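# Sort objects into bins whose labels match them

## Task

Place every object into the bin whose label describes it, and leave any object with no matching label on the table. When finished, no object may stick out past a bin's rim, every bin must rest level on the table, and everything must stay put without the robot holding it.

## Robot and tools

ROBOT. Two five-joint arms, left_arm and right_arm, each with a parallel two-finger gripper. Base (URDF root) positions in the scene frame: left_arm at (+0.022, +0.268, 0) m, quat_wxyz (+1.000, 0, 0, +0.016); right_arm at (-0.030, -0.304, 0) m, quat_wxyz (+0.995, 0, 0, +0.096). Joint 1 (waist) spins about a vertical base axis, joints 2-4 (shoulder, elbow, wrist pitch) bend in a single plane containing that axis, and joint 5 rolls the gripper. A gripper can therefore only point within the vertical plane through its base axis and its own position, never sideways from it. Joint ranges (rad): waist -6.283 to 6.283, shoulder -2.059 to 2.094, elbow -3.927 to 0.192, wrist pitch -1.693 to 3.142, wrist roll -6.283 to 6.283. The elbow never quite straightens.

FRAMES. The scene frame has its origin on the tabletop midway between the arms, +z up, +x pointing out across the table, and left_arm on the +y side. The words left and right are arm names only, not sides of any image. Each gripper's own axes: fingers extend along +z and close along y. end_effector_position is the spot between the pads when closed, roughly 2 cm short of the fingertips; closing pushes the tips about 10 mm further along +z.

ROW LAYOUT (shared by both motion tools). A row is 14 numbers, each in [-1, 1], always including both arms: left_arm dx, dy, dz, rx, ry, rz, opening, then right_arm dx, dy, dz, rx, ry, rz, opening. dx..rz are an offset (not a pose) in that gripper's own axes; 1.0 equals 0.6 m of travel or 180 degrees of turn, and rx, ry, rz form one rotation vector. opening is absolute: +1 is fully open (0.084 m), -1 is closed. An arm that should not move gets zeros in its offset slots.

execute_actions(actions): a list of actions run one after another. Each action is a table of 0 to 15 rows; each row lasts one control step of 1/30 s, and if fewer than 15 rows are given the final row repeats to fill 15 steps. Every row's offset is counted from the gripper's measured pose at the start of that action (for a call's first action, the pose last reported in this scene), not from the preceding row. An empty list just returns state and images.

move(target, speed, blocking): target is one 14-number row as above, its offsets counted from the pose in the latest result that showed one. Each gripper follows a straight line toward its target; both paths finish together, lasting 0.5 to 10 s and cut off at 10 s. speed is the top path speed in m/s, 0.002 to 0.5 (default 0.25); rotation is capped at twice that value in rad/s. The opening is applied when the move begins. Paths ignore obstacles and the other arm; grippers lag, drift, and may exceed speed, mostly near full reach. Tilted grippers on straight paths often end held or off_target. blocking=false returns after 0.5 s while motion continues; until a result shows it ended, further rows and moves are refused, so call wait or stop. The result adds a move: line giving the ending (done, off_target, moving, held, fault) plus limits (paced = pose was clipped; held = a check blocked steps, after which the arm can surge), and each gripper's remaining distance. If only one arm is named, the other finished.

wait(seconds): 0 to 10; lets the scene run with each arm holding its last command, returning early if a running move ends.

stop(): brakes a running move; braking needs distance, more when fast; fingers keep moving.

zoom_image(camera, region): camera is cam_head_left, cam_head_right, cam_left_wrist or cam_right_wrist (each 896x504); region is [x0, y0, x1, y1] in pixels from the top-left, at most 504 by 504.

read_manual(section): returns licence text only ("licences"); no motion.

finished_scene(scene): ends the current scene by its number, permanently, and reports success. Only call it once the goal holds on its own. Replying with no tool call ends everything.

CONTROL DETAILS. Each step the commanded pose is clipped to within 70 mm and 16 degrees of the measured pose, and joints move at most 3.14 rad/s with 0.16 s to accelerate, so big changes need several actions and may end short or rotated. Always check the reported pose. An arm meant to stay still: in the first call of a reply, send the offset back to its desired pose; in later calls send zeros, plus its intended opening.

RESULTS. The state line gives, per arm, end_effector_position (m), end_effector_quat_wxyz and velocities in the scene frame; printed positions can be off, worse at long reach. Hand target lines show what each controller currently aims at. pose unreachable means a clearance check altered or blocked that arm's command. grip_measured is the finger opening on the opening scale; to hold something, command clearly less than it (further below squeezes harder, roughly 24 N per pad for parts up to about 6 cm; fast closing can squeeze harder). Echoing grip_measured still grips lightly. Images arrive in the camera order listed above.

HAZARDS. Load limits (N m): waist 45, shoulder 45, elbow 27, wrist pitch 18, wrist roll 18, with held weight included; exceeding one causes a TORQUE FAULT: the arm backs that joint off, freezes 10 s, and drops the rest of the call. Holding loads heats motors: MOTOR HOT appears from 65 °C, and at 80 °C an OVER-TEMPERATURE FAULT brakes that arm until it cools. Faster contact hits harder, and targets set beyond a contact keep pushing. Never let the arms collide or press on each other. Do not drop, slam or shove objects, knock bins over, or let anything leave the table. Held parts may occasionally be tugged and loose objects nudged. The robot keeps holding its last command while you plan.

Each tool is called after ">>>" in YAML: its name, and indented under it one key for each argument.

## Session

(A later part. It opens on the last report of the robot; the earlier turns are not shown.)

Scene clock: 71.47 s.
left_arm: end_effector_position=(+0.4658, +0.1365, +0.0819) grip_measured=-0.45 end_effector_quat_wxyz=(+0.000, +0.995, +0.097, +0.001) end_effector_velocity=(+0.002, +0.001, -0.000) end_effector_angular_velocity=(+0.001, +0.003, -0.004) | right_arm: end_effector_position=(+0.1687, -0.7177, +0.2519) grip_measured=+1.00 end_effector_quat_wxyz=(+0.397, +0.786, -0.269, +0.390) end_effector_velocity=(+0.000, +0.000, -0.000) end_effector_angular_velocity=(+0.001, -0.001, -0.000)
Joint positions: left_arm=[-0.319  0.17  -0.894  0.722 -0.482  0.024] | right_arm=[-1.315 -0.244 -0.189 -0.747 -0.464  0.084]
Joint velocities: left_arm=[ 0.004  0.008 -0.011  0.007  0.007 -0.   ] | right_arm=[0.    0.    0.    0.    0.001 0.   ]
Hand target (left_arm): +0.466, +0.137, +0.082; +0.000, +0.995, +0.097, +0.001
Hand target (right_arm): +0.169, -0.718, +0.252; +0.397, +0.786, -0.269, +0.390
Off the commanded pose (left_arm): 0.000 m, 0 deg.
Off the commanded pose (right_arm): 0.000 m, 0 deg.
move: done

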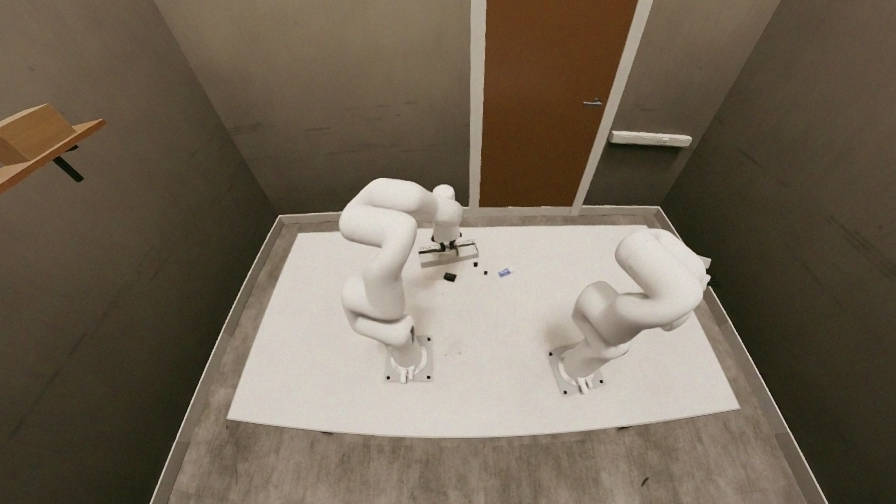

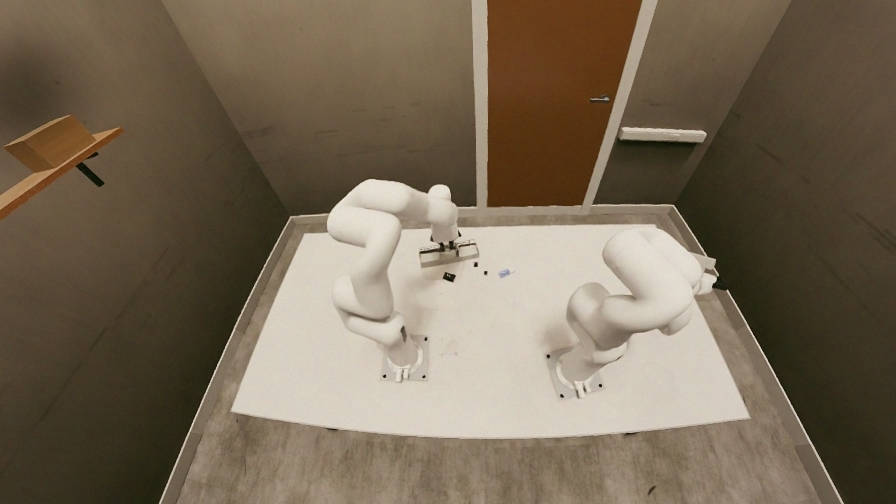

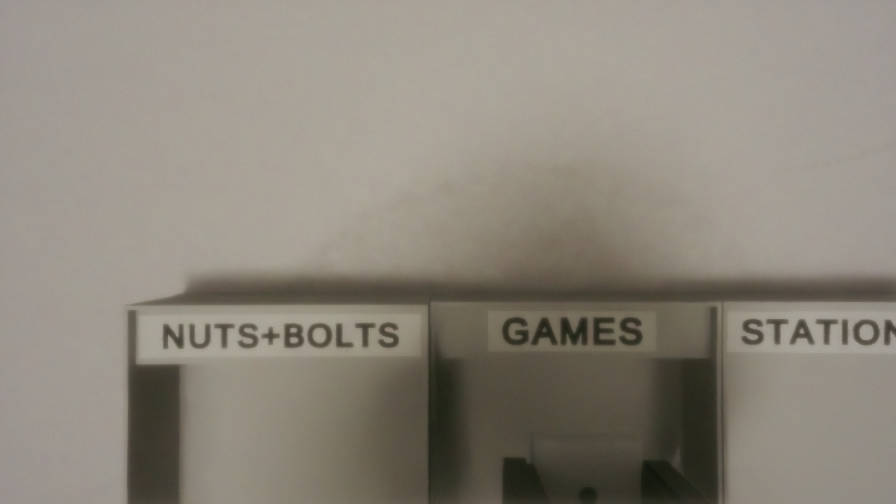

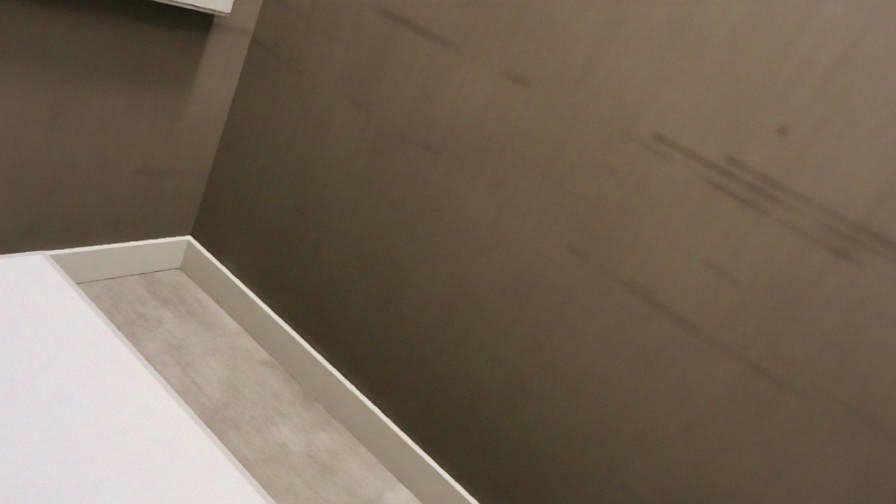

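>>> move:
  target: [0.0065,-0.004,0.087,0,0,0,-0.65,0,0,0,0,0,0,1]
  speed: 0.08

Scene clock: 76.77 s.
left_arm: end_effector_position=(+0.4693, +0.1396, +0.0302) grip_measured=-0.45 end_effector_quat_wxyz=(+0.000, +0.995, +0.097, +0.001) end_effector_velocity=(+0.000, +0.000, -0.003) end_effector_angular_velocity=(+0.000, +0.001, +0.001) | right_arm: end_effector_position=(+0.1687, -0.7177, +0.2519) grip_measured=+1.00 end_effector_quat_wxyz=(+0.397, +0.786, -0.269, +0.390) end_effector_velocity=(+0.000, +0.000, +0.000) end_effector_angular_velocity=(-0.000, -0.001, +0.000)
Joint positions: left_arm=[-0.31   0.295 -0.882  0.585 -0.473  0.024] | right_arm=[-1.315 -0.244 -0.189 -0.747 -0.464  0.084]
Joint velocities: left_arm=[ 0.001  0.009 -0.001 -0.007 -0.     0.   ] | right_arm=[ 0.    -0.001  0.     0.     0.     0.   ]
Hand target (left_arm): +0.469, +0.140, +0.030; +0.000, +0.995, +0.097, +0.001
Hand target (right_arm): +0.169, -0.718, +0.252; +0.397, +0.786, -0.269, +0.390
Off the commanded pose (left_arm): 0.001 m, 0 deg.
Off the commanded pose (right_arm): 0.000 m, 0 deg.
move: done

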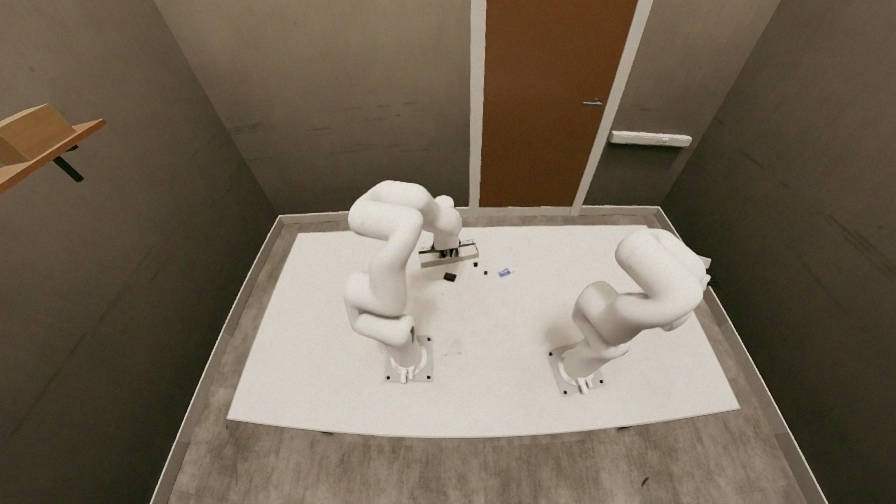

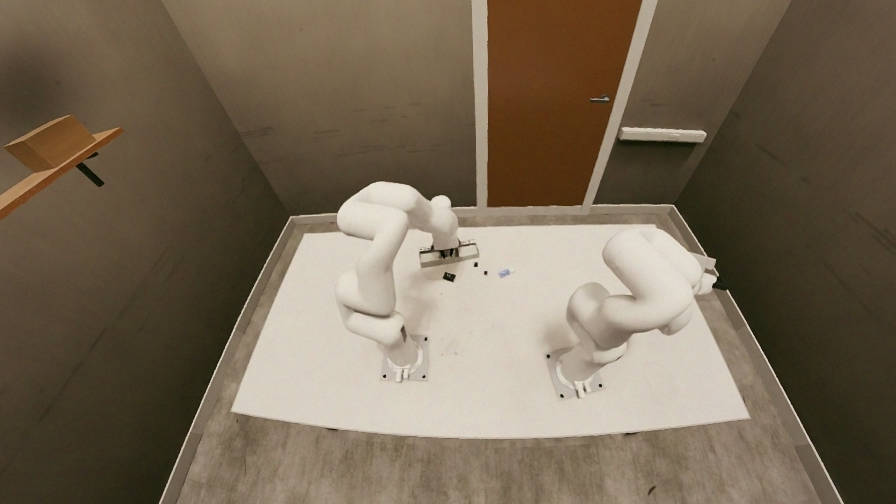

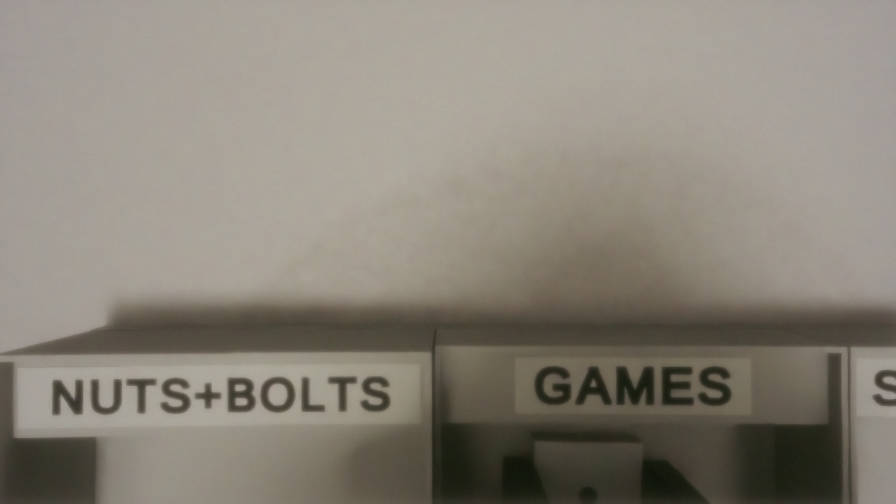

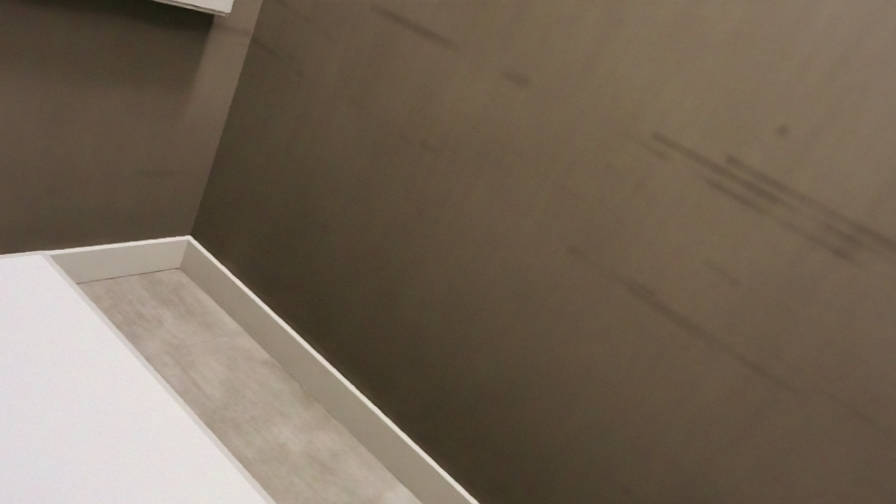

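>>> execute_actions:
  actions:
    - [[0,0,0,0,0,0,-0.55,0,0,0,0,0,0,1],[0,0,0,0,0,0,-0.48,0,0,0,0,0,0,1],[0,0,0,0,0,0,-0.44,0,0,0,0,0,0,1],[0,0,0,0,0,0,-0.41,0,0,0,0,0,0,1],[0,0,0,0,0,0,-0.38,0,0,0,0,0,0,1],[0,0,0,0,0,0,-0.35,0,0,0,0,0,0,1],[0,0,0,0,0,0,-0.31,0,0,0,0,0,0,1]]

>>> move:
  target: [0,0,-0.09,0,0,0,-0.31,0,0,0,0,0,0,1]
  speed: 0.15

>>> move:
  target: [-0.1985,0.2303,-0.01,0,0,0,-0.3,0,0,0,0,0,0,1]
  speed: 0.35

Scene clock: 92.13 s.
left_arm: end_effector_position=(+0.4693, +0.1396, +0.0302) grip_measured=-0.33 end_effector_quat_wxyz=(+0.000, +0.995, +0.097, +0.001) end_effector_velocity=(+0.000, +0.000, -0.000) end_effector_angular_velocity=(+0.000, +0.000, +0.001) | right_arm: end_effector_position=(+0.1687, -0.7177, +0.2519) grip_measured=+1.00 end_effector_quat_wxyz=(+0.397, +0.786, -0.269, +0.390) end_effector_velocity=(+0.001, +0.000, -0.001) end_effector_angular_velocity=(+0.001, +0.001, +0.002)
Joint positions: left_arm=[-0.31   0.295 -0.882  0.585 -0.473  0.03 ] | right_arm=[-1.315 -0.244 -0.189 -0.747 -0.464  0.084]
Joint velocities: left_arm=[ 0.001 -0.     0.    -0.    -0.     0.001] | right_arm=[ 0.002  0.001  0.     0.001 -0.     0.   ]
Hand target (left_arm): +0.469, +0.140, +0.030; +0.000, +0.995, +0.097, +0.001
Hand target (right_arm): +0.169, -0.718, +0.252; +0.397, +0.786, -0.269, +0.390
Off the commanded pose (left_arm): 0.000 m, 0 deg.
Off the commanded pose (right_arm): 0.000 m, 0 deg.

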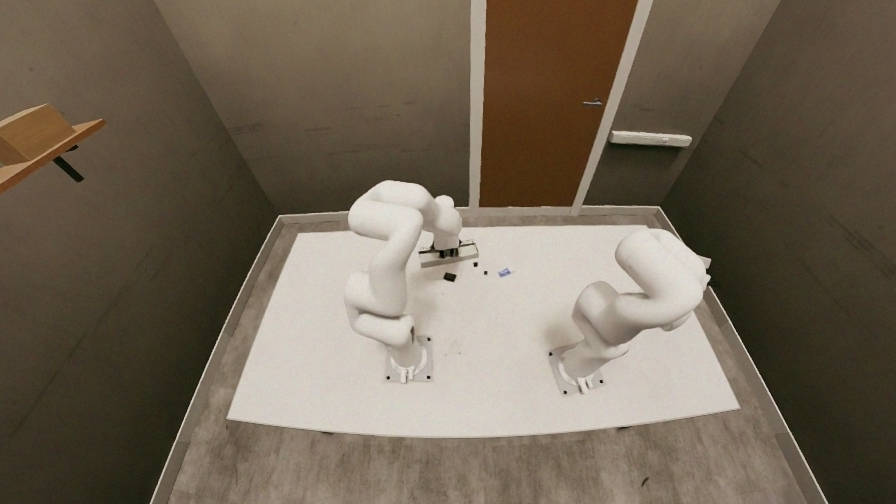

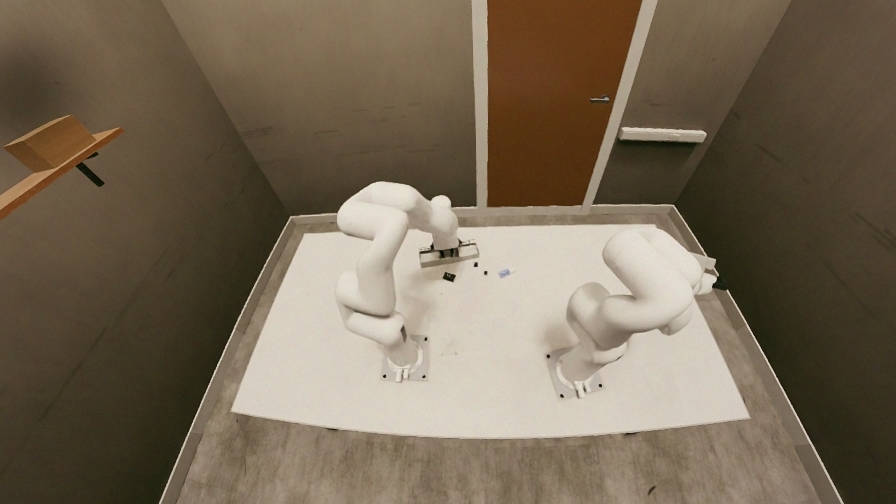

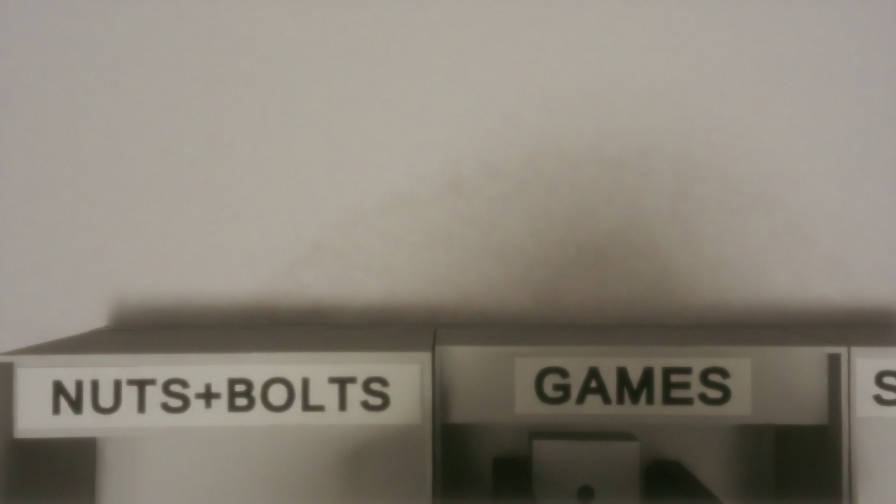

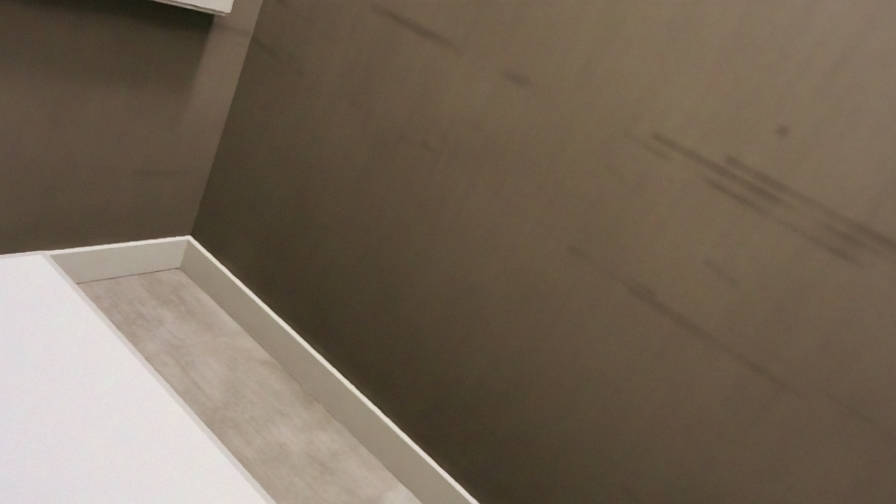

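Scene clock: 93.07 s.
left_arm: end_effector_position=(+0.4690, +0.1396, +0.0836) grip_measured=-0.33 end_effector_quat_wxyz=(+0.000, +0.995, +0.097, +0.001) end_effector_velocity=(+0.001, -0.001, +0.004) end_effector_angular_velocity=(-0.001, -0.002, -0.001) | right_arm: end_effector_position=(+0.1687, -0.7177, +0.2519) grip_measured=+1.00 end_effector_quat_wxyz=(+0.397, +0.786, -0.269, +0.390) end_effector_velocity=(-0.000, -0.000, -0.000) end_effector_angular_velocity=(-0.001, +0.001, -0.000)
Joint positions: left_arm=[-0.31   0.173 -0.904  0.729 -0.473  0.03 ] | right_arm=[-1.315 -0.244 -0.189 -0.747 -0.464  0.084]
Joint velocities: left_arm=[-0.001 -0.007 -0.003  0.008 -0.    -0.   ] | right_arm=[-0.001  0.     0.    -0.001 -0.001  0.   ]
Hand target (left_arm): +0.469, +0.140, +0.084; +0.000, +0.995, +0.097, +0.001
Hand target (right_arm): +0.169, -0.718, +0.252; +0.397, +0.786, -0.269, +0.390
Off the commanded pose (left_arm): 0.001 m, 0 deg.
Off the commanded pose (right_arm): 0.000 m, 0 deg.
move: done

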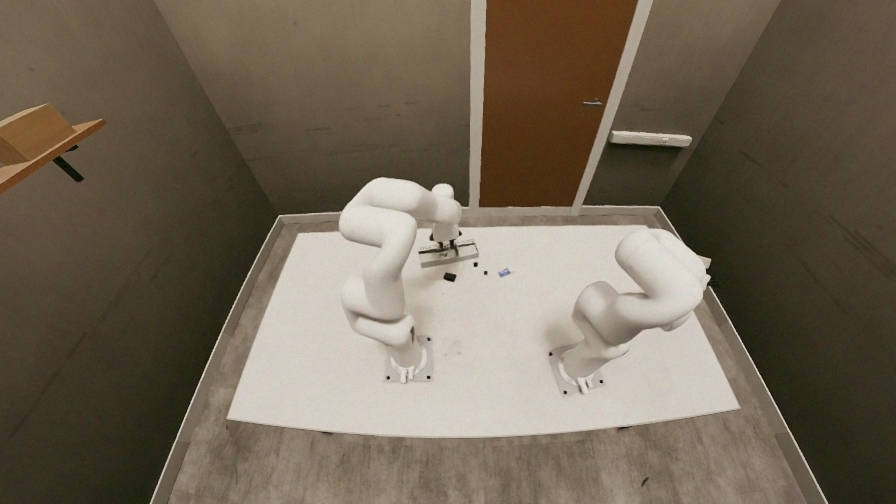

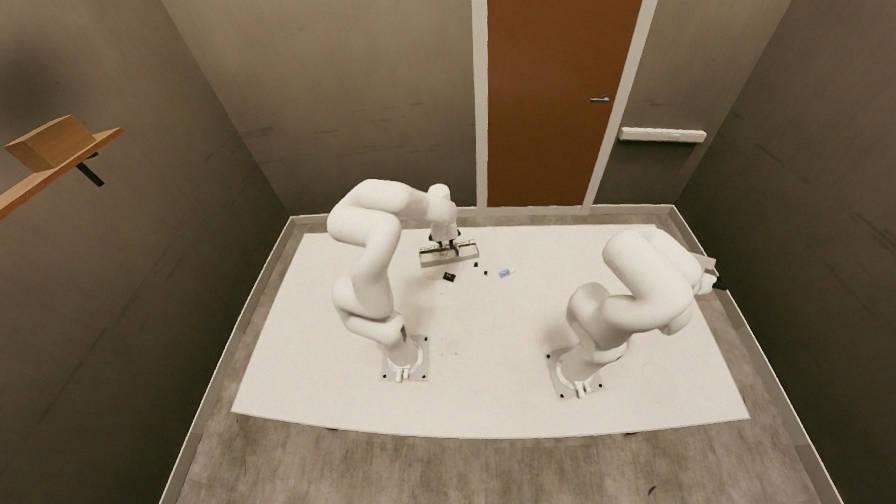

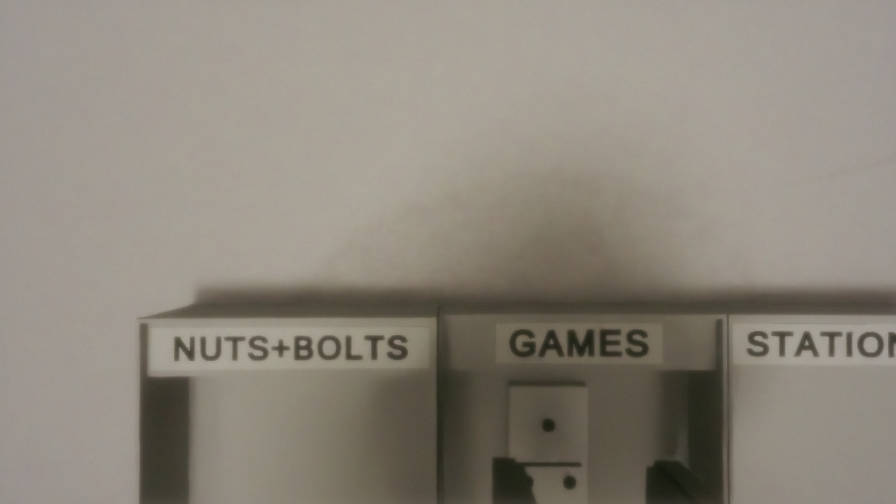

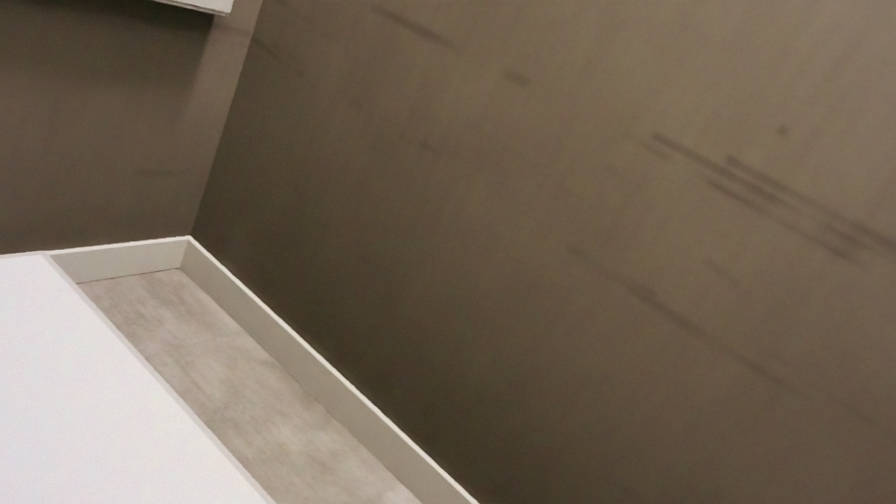

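Scene clock: 94.30 s.
left_arm: end_effector_position=(+0.3789, -0.0184, +0.0895) grip_measured=-0.32 end_effector_quat_wxyz=(+0.001, +0.995, +0.097, +0.001) end_effector_velocity=(-0.002, -0.003, +0.000) end_effector_angular_velocity=(+0.000, +0.000, -0.003) | right_arm: end_effector_position=(+0.1687, -0.7177, +0.2519) grip_measured=+1.00 end_effector_quat_wxyz=(+0.397, +0.786, -0.269, +0.390) end_effector_velocity=(+0.000, +0.000, +0.000) end_effector_angular_velocity=(+0.000, +0.000, +0.001)
Joint positions: left_arm=[-0.707  0.139 -0.879  0.739 -0.871  0.03 ] | right_arm=[-1.315 -0.244 -0.189 -0.747 -0.464  0.084]
Joint velocities: left_arm=[-0.008  0.003 -0.004  0.002 -0.005 -0.   ] | right_arm=[ 0.001 -0.001  0.     0.001 -0.    -0.   ]
Hand target (left_arm): +0.379, -0.019, +0.089; +0.001, +0.995, +0.097, +0.001
Hand target (right_arm): +0.169, -0.718, +0.252; +0.397, +0.786, -0.269, +0.390
Off the commanded pose (left_arm): 0.001 m, 0 deg.
Off the commanded pose (right_arm): 0.000 m, 0 deg.
move: done; limits=paced

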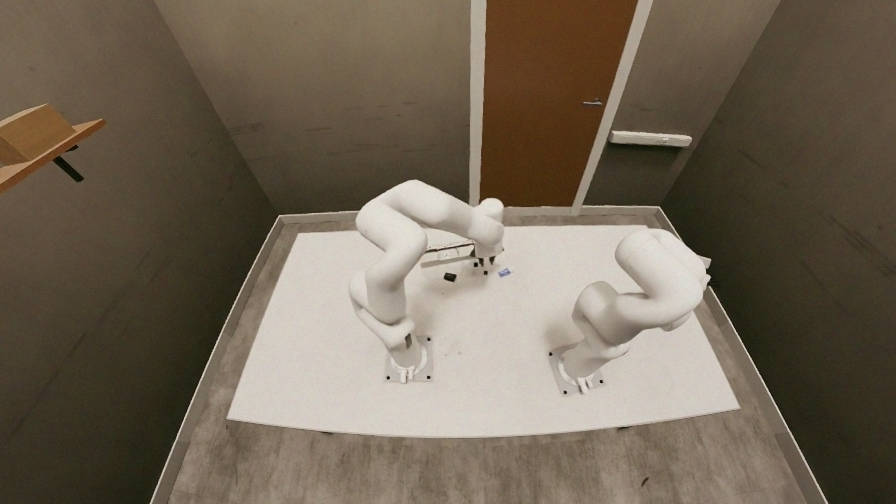

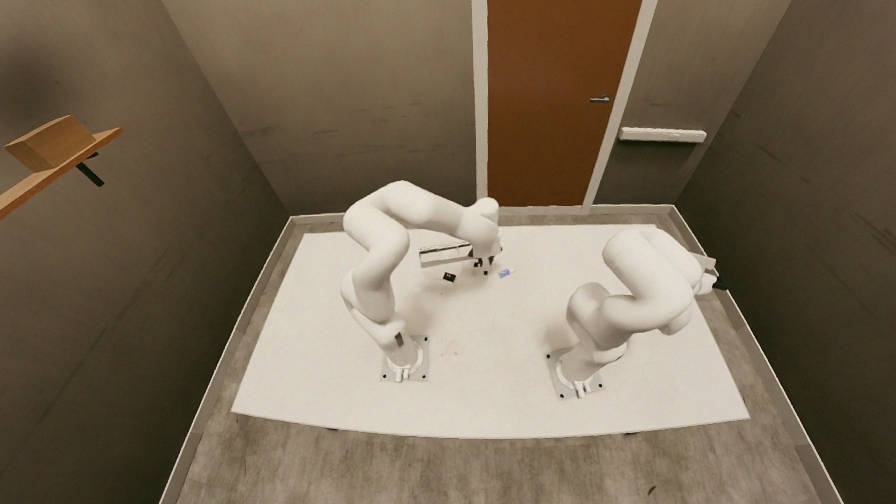

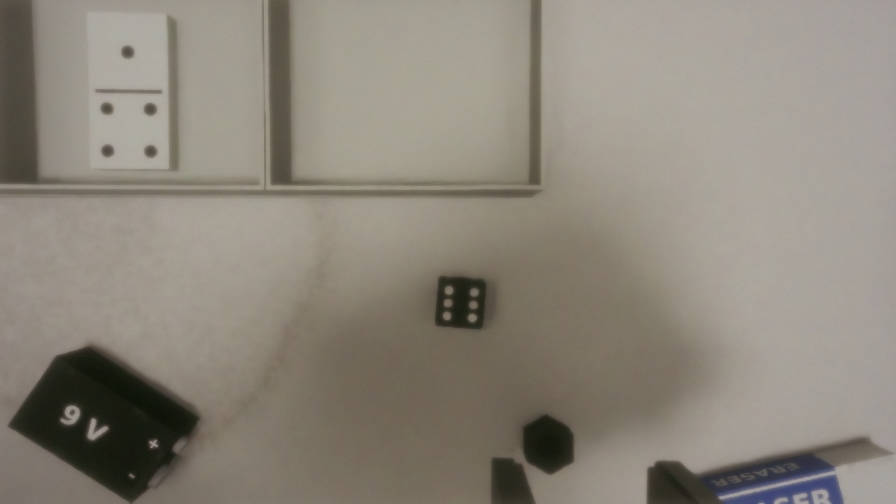

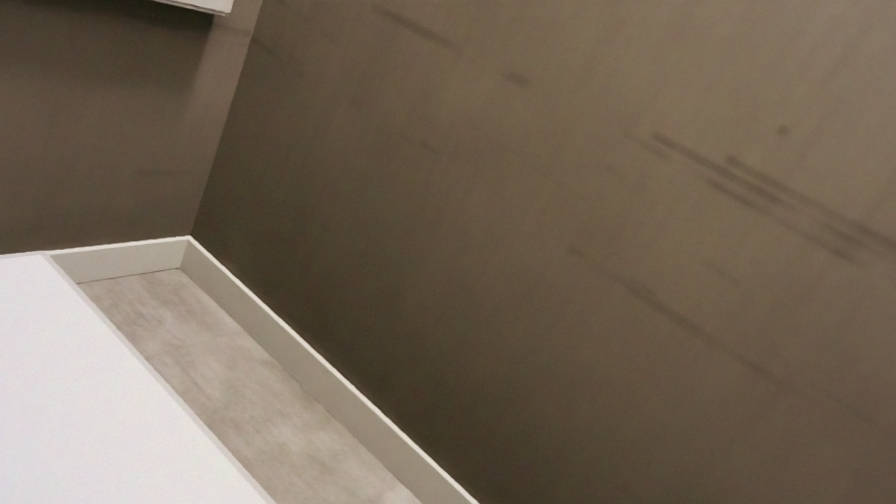

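>>> move:
  target: [0.0017,0.0038,0.1128,0,0,0,-0.3,0,0,0,0,0,0,1]
  speed: 0.12

>>> execute_actions:
  actions:
    - [[0,0,0,0,0,0,-0.36,0,0,0,0,0,0,1],[0,0,0,0,0,0,-0.42,0,0,0,0,0,0,1],[0,0,0,0,0,0,-0.48,0,0,0,0,0,0,1],[0,0,0,0,0,0,-0.53,0,0,0,0,0,0,1],[0,0,0,0,0,0,-0.58,0,0,0,0,0,0,1],[0,0,0,0,0,0,-0.62,0,0,0,0,0,0,1],[0,0,0,0,0,0,-0.66,0,0,0,0,0,0,1],[0,0,0,0,0,0,-0.7,0,0,0,0,0,0,1],[0,0,0,0,0,0,-0.75,0,0,0,0,0,0,1],[0,0,0,0,0,0,-0.8,0,0,0,0,0,0,1],[0,0,0,0,0,0,-0.85,0,0,0,0,0,0,1]]

>>> move:
  target: [0,0,-0.1,0,0,0,-0.85,0,0,0,0,0,0,1]
  speed: 0.15

Scene clock: 107.17 s.
left_arm: end_effector_position=(+0.3805, -0.0205, +0.0223) grip_measured=-0.32 end_effector_quat_wxyz=(+0.001, +0.995, +0.097, +0.001) end_effector_velocity=(-0.000, +0.000, -0.003) end_effector_angular_velocity=(+0.001, +0.002, +0.001) | right_arm: end_effector_position=(+0.1687, -0.7177, +0.2519) grip_measured=+1.00 end_effector_quat_wxyz=(+0.397, +0.786, -0.269, +0.390) end_effector_velocity=(+0.000, +0.000, -0.001) end_effector_angular_velocity=(+0.001, +0.001, +0.001)
Joint positions: left_arm=[-0.709  0.302 -0.861  0.557 -0.872  0.03 ] | right_arm=[-1.315 -0.244 -0.189 -0.747 -0.464  0.084]
Joint velocities: left_arm=[ 0.     0.008 -0.001 -0.005 -0.     0.   ] | right_arm=[ 0.001  0.001  0.    -0.    -0.001  0.   ]
Hand target (left_arm): +0.380, -0.020, +0.022; +0.001, +0.995, +0.097, +0.001
Hand target (right_arm): +0.169, -0.718, +0.252; +0.397, +0.786, -0.269, +0.390
Off the commanded pose (left_arm): 0.000 m, 0 deg.
Off the commanded pose (right_arm): 0.000 m, 0 deg.
move: done

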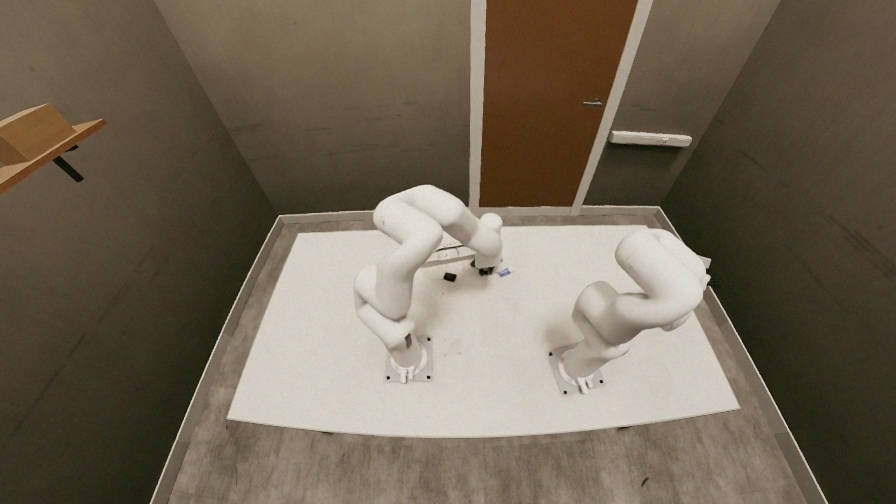

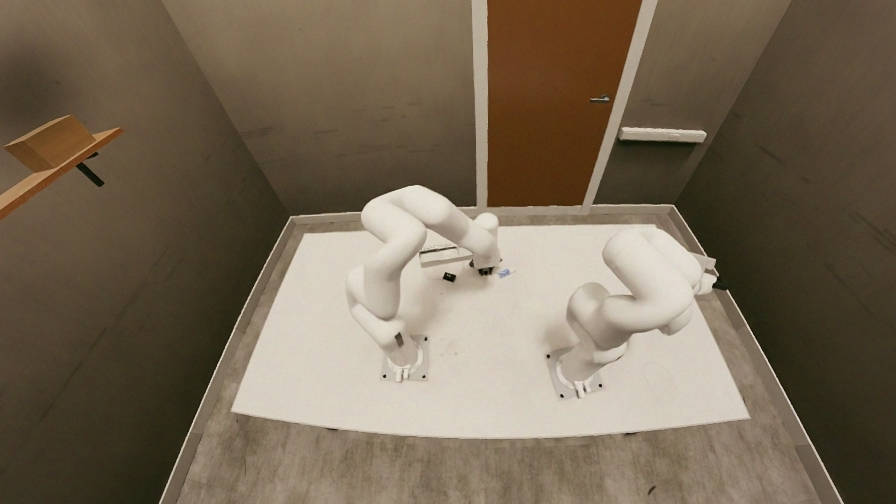

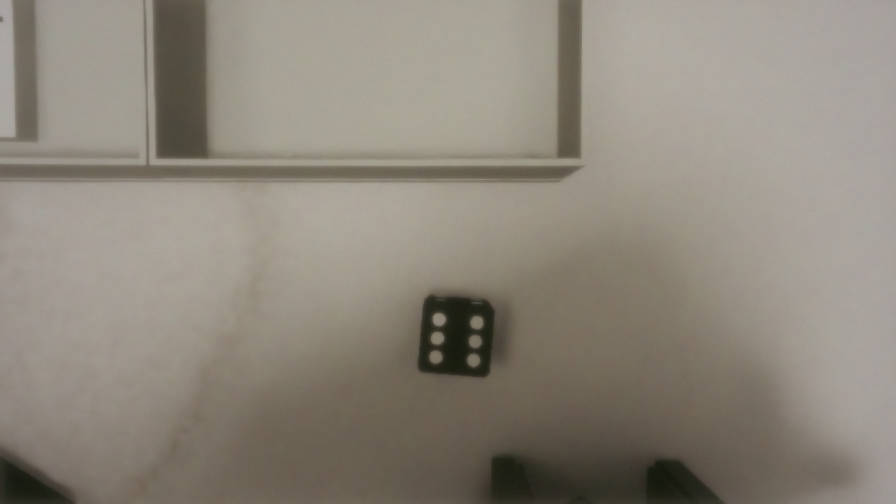

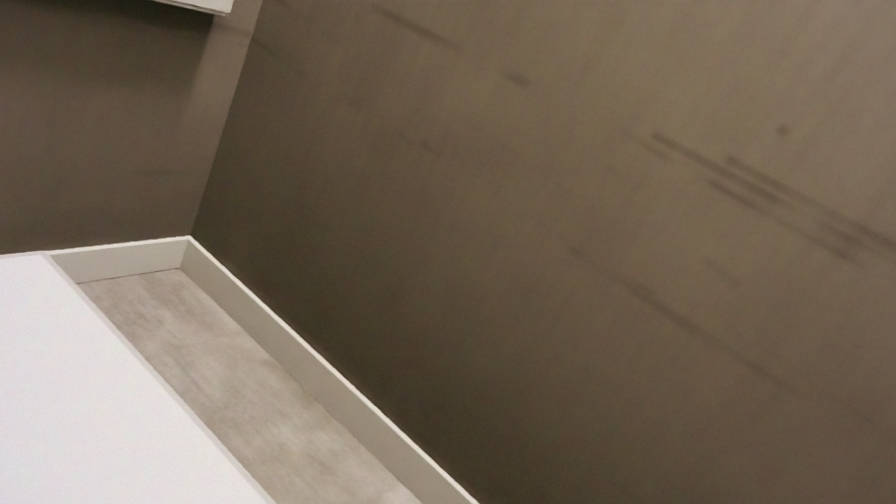

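Scene clock: 107.67 s.
left_arm: end_effector_position=(+0.3805, -0.0206, +0.0223) grip_measured=-0.67 end_effector_quat_wxyz=(+0.001, +0.995, +0.097, +0.001) end_effector_velocity=(+0.000, +0.000, -0.000) end_effector_angular_velocity=(+0.000, +0.000, +0.001) | right_arm: end_effector_position=(+0.1687, -0.7177, +0.2519) grip_measured=+1.00 end_effector_quat_wxyz=(+0.397, +0.786, -0.269, +0.390) end_effector_velocity=(+0.001, +0.000, -0.000) end_effector_angular_velocity=(+0.001, +0.000, +0.002)
Joint positions: left_arm=[-0.709  0.302 -0.861  0.557 -0.872  0.015] | right_arm=[-1.315 -0.244 -0.189 -0.747 -0.464  0.084]
Joint velocities: left_arm=[ 0.001  0.     0.     0.    -0.     0.   ] | right_arm=[ 0.002  0.001  0.    -0.    -0.    -0.   ]
Hand target (left_arm): +0.381, -0.021, +0.022; +0.001, +0.995, +0.097, +0.001
Hand target (right_arm): +0.169, -0.718, +0.252; +0.397, +0.786, -0.269, +0.390
Off the commanded pose (left_arm): 0.000 m, 0 deg.
Off the commanded pose (right_arm): 0.000 m, 0 deg.

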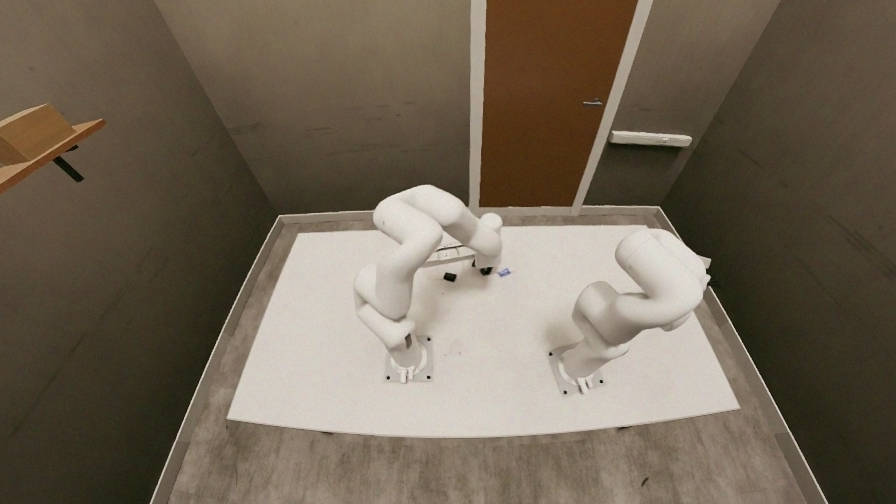

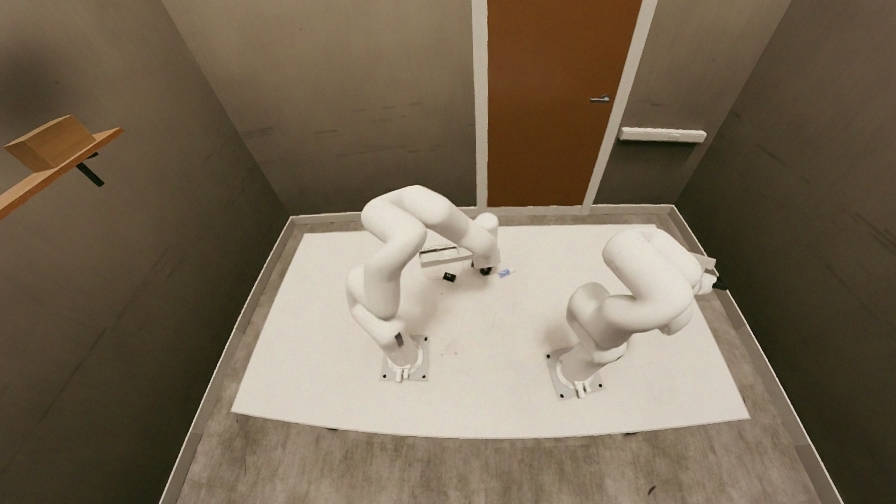

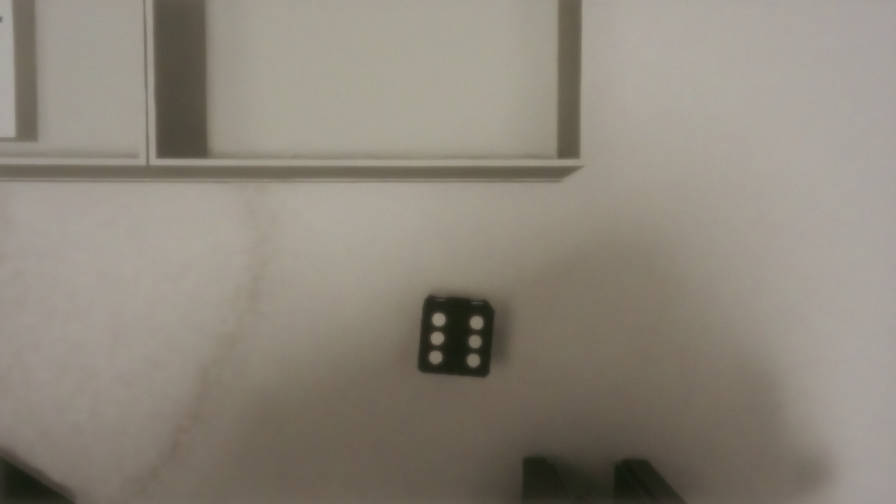

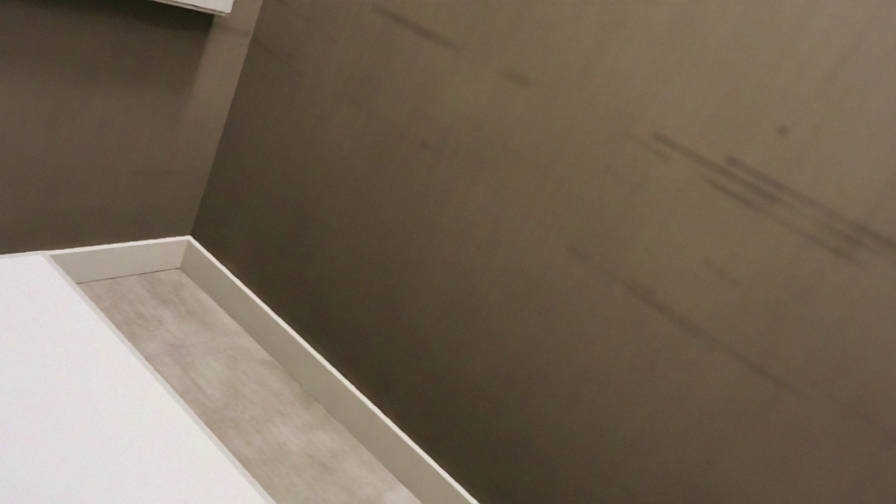

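Scene clock: 108.63 s.
left_arm: end_effector_position=(+0.3803, -0.0204, +0.0818) grip_measured=-0.67 end_effector_quat_wxyz=(+0.001, +0.995, +0.097, +0.001) end_effector_velocity=(+0.000, -0.001, +0.003) end_effector_angular_velocity=(-0.001, -0.002, -0.001) | right_arm: end_effector_position=(+0.1687, -0.7177, +0.2519) grip_measured=+1.00 end_effector_quat_wxyz=(+0.397, +0.786, -0.269, +0.390) end_effector_velocity=(+0.001, +0.000, -0.000) end_effector_angular_velocity=(+0.000, +0.001, +0.002)
Joint positions: left_arm=[-0.709  0.162 -0.883  0.719 -0.872  0.015] | right_arm=[-1.315 -0.244 -0.189 -0.747 -0.464  0.084]
Joint velocities: left_arm=[-0.001 -0.007 -0.003  0.007  0.     0.   ] | right_arm=[ 0.001  0.     0.     0.    -0.001 -0.   ]
Hand target (left_arm): +0.380, -0.020, +0.082; +0.001, +0.995, +0.097, +0.001
Hand target (right_arm): +0.169, -0.718, +0.252; +0.397, +0.786, -0.269, +0.390
Off the commanded pose (left_arm): 0.001 m, 0 deg.
Off the commanded pose (right_arm): 0.000 m, 0 deg.
move: done

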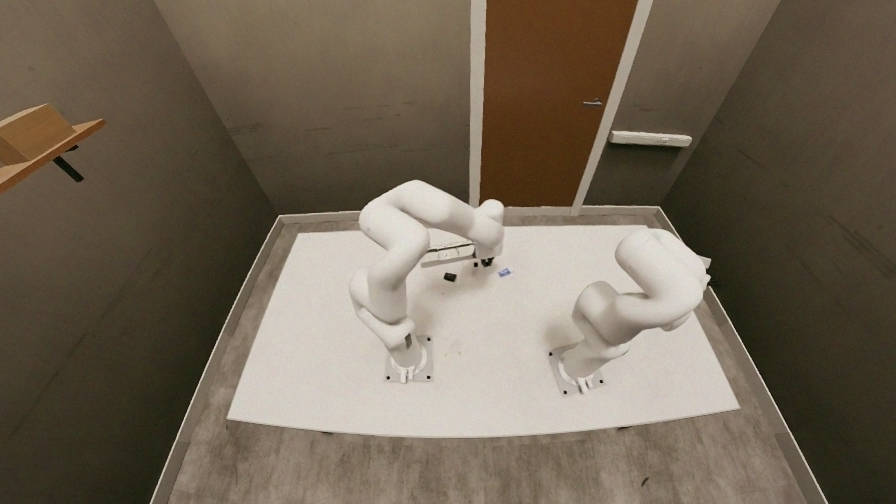

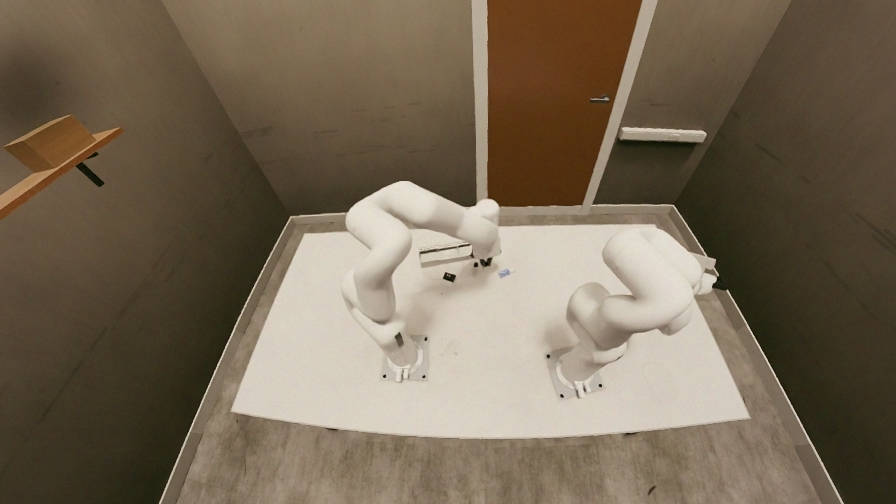

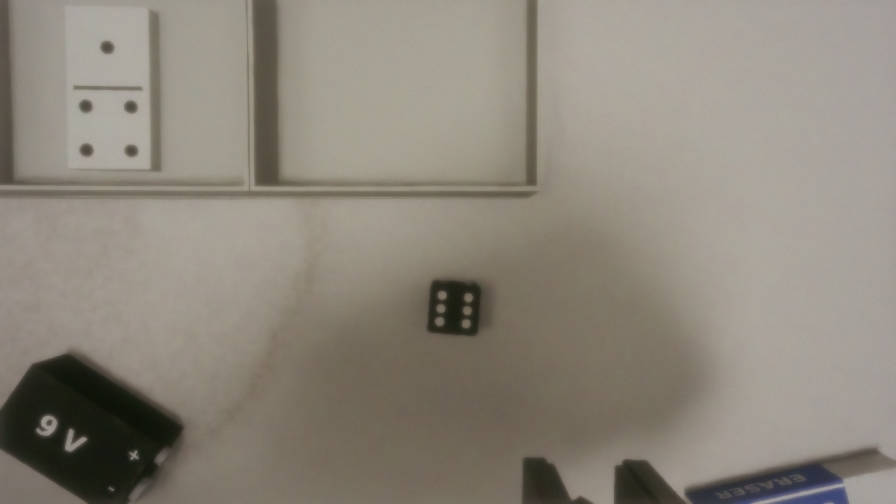

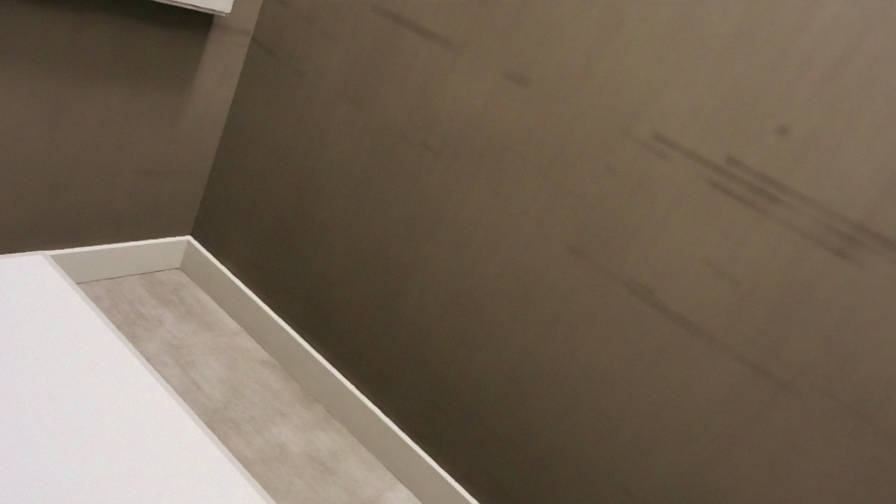

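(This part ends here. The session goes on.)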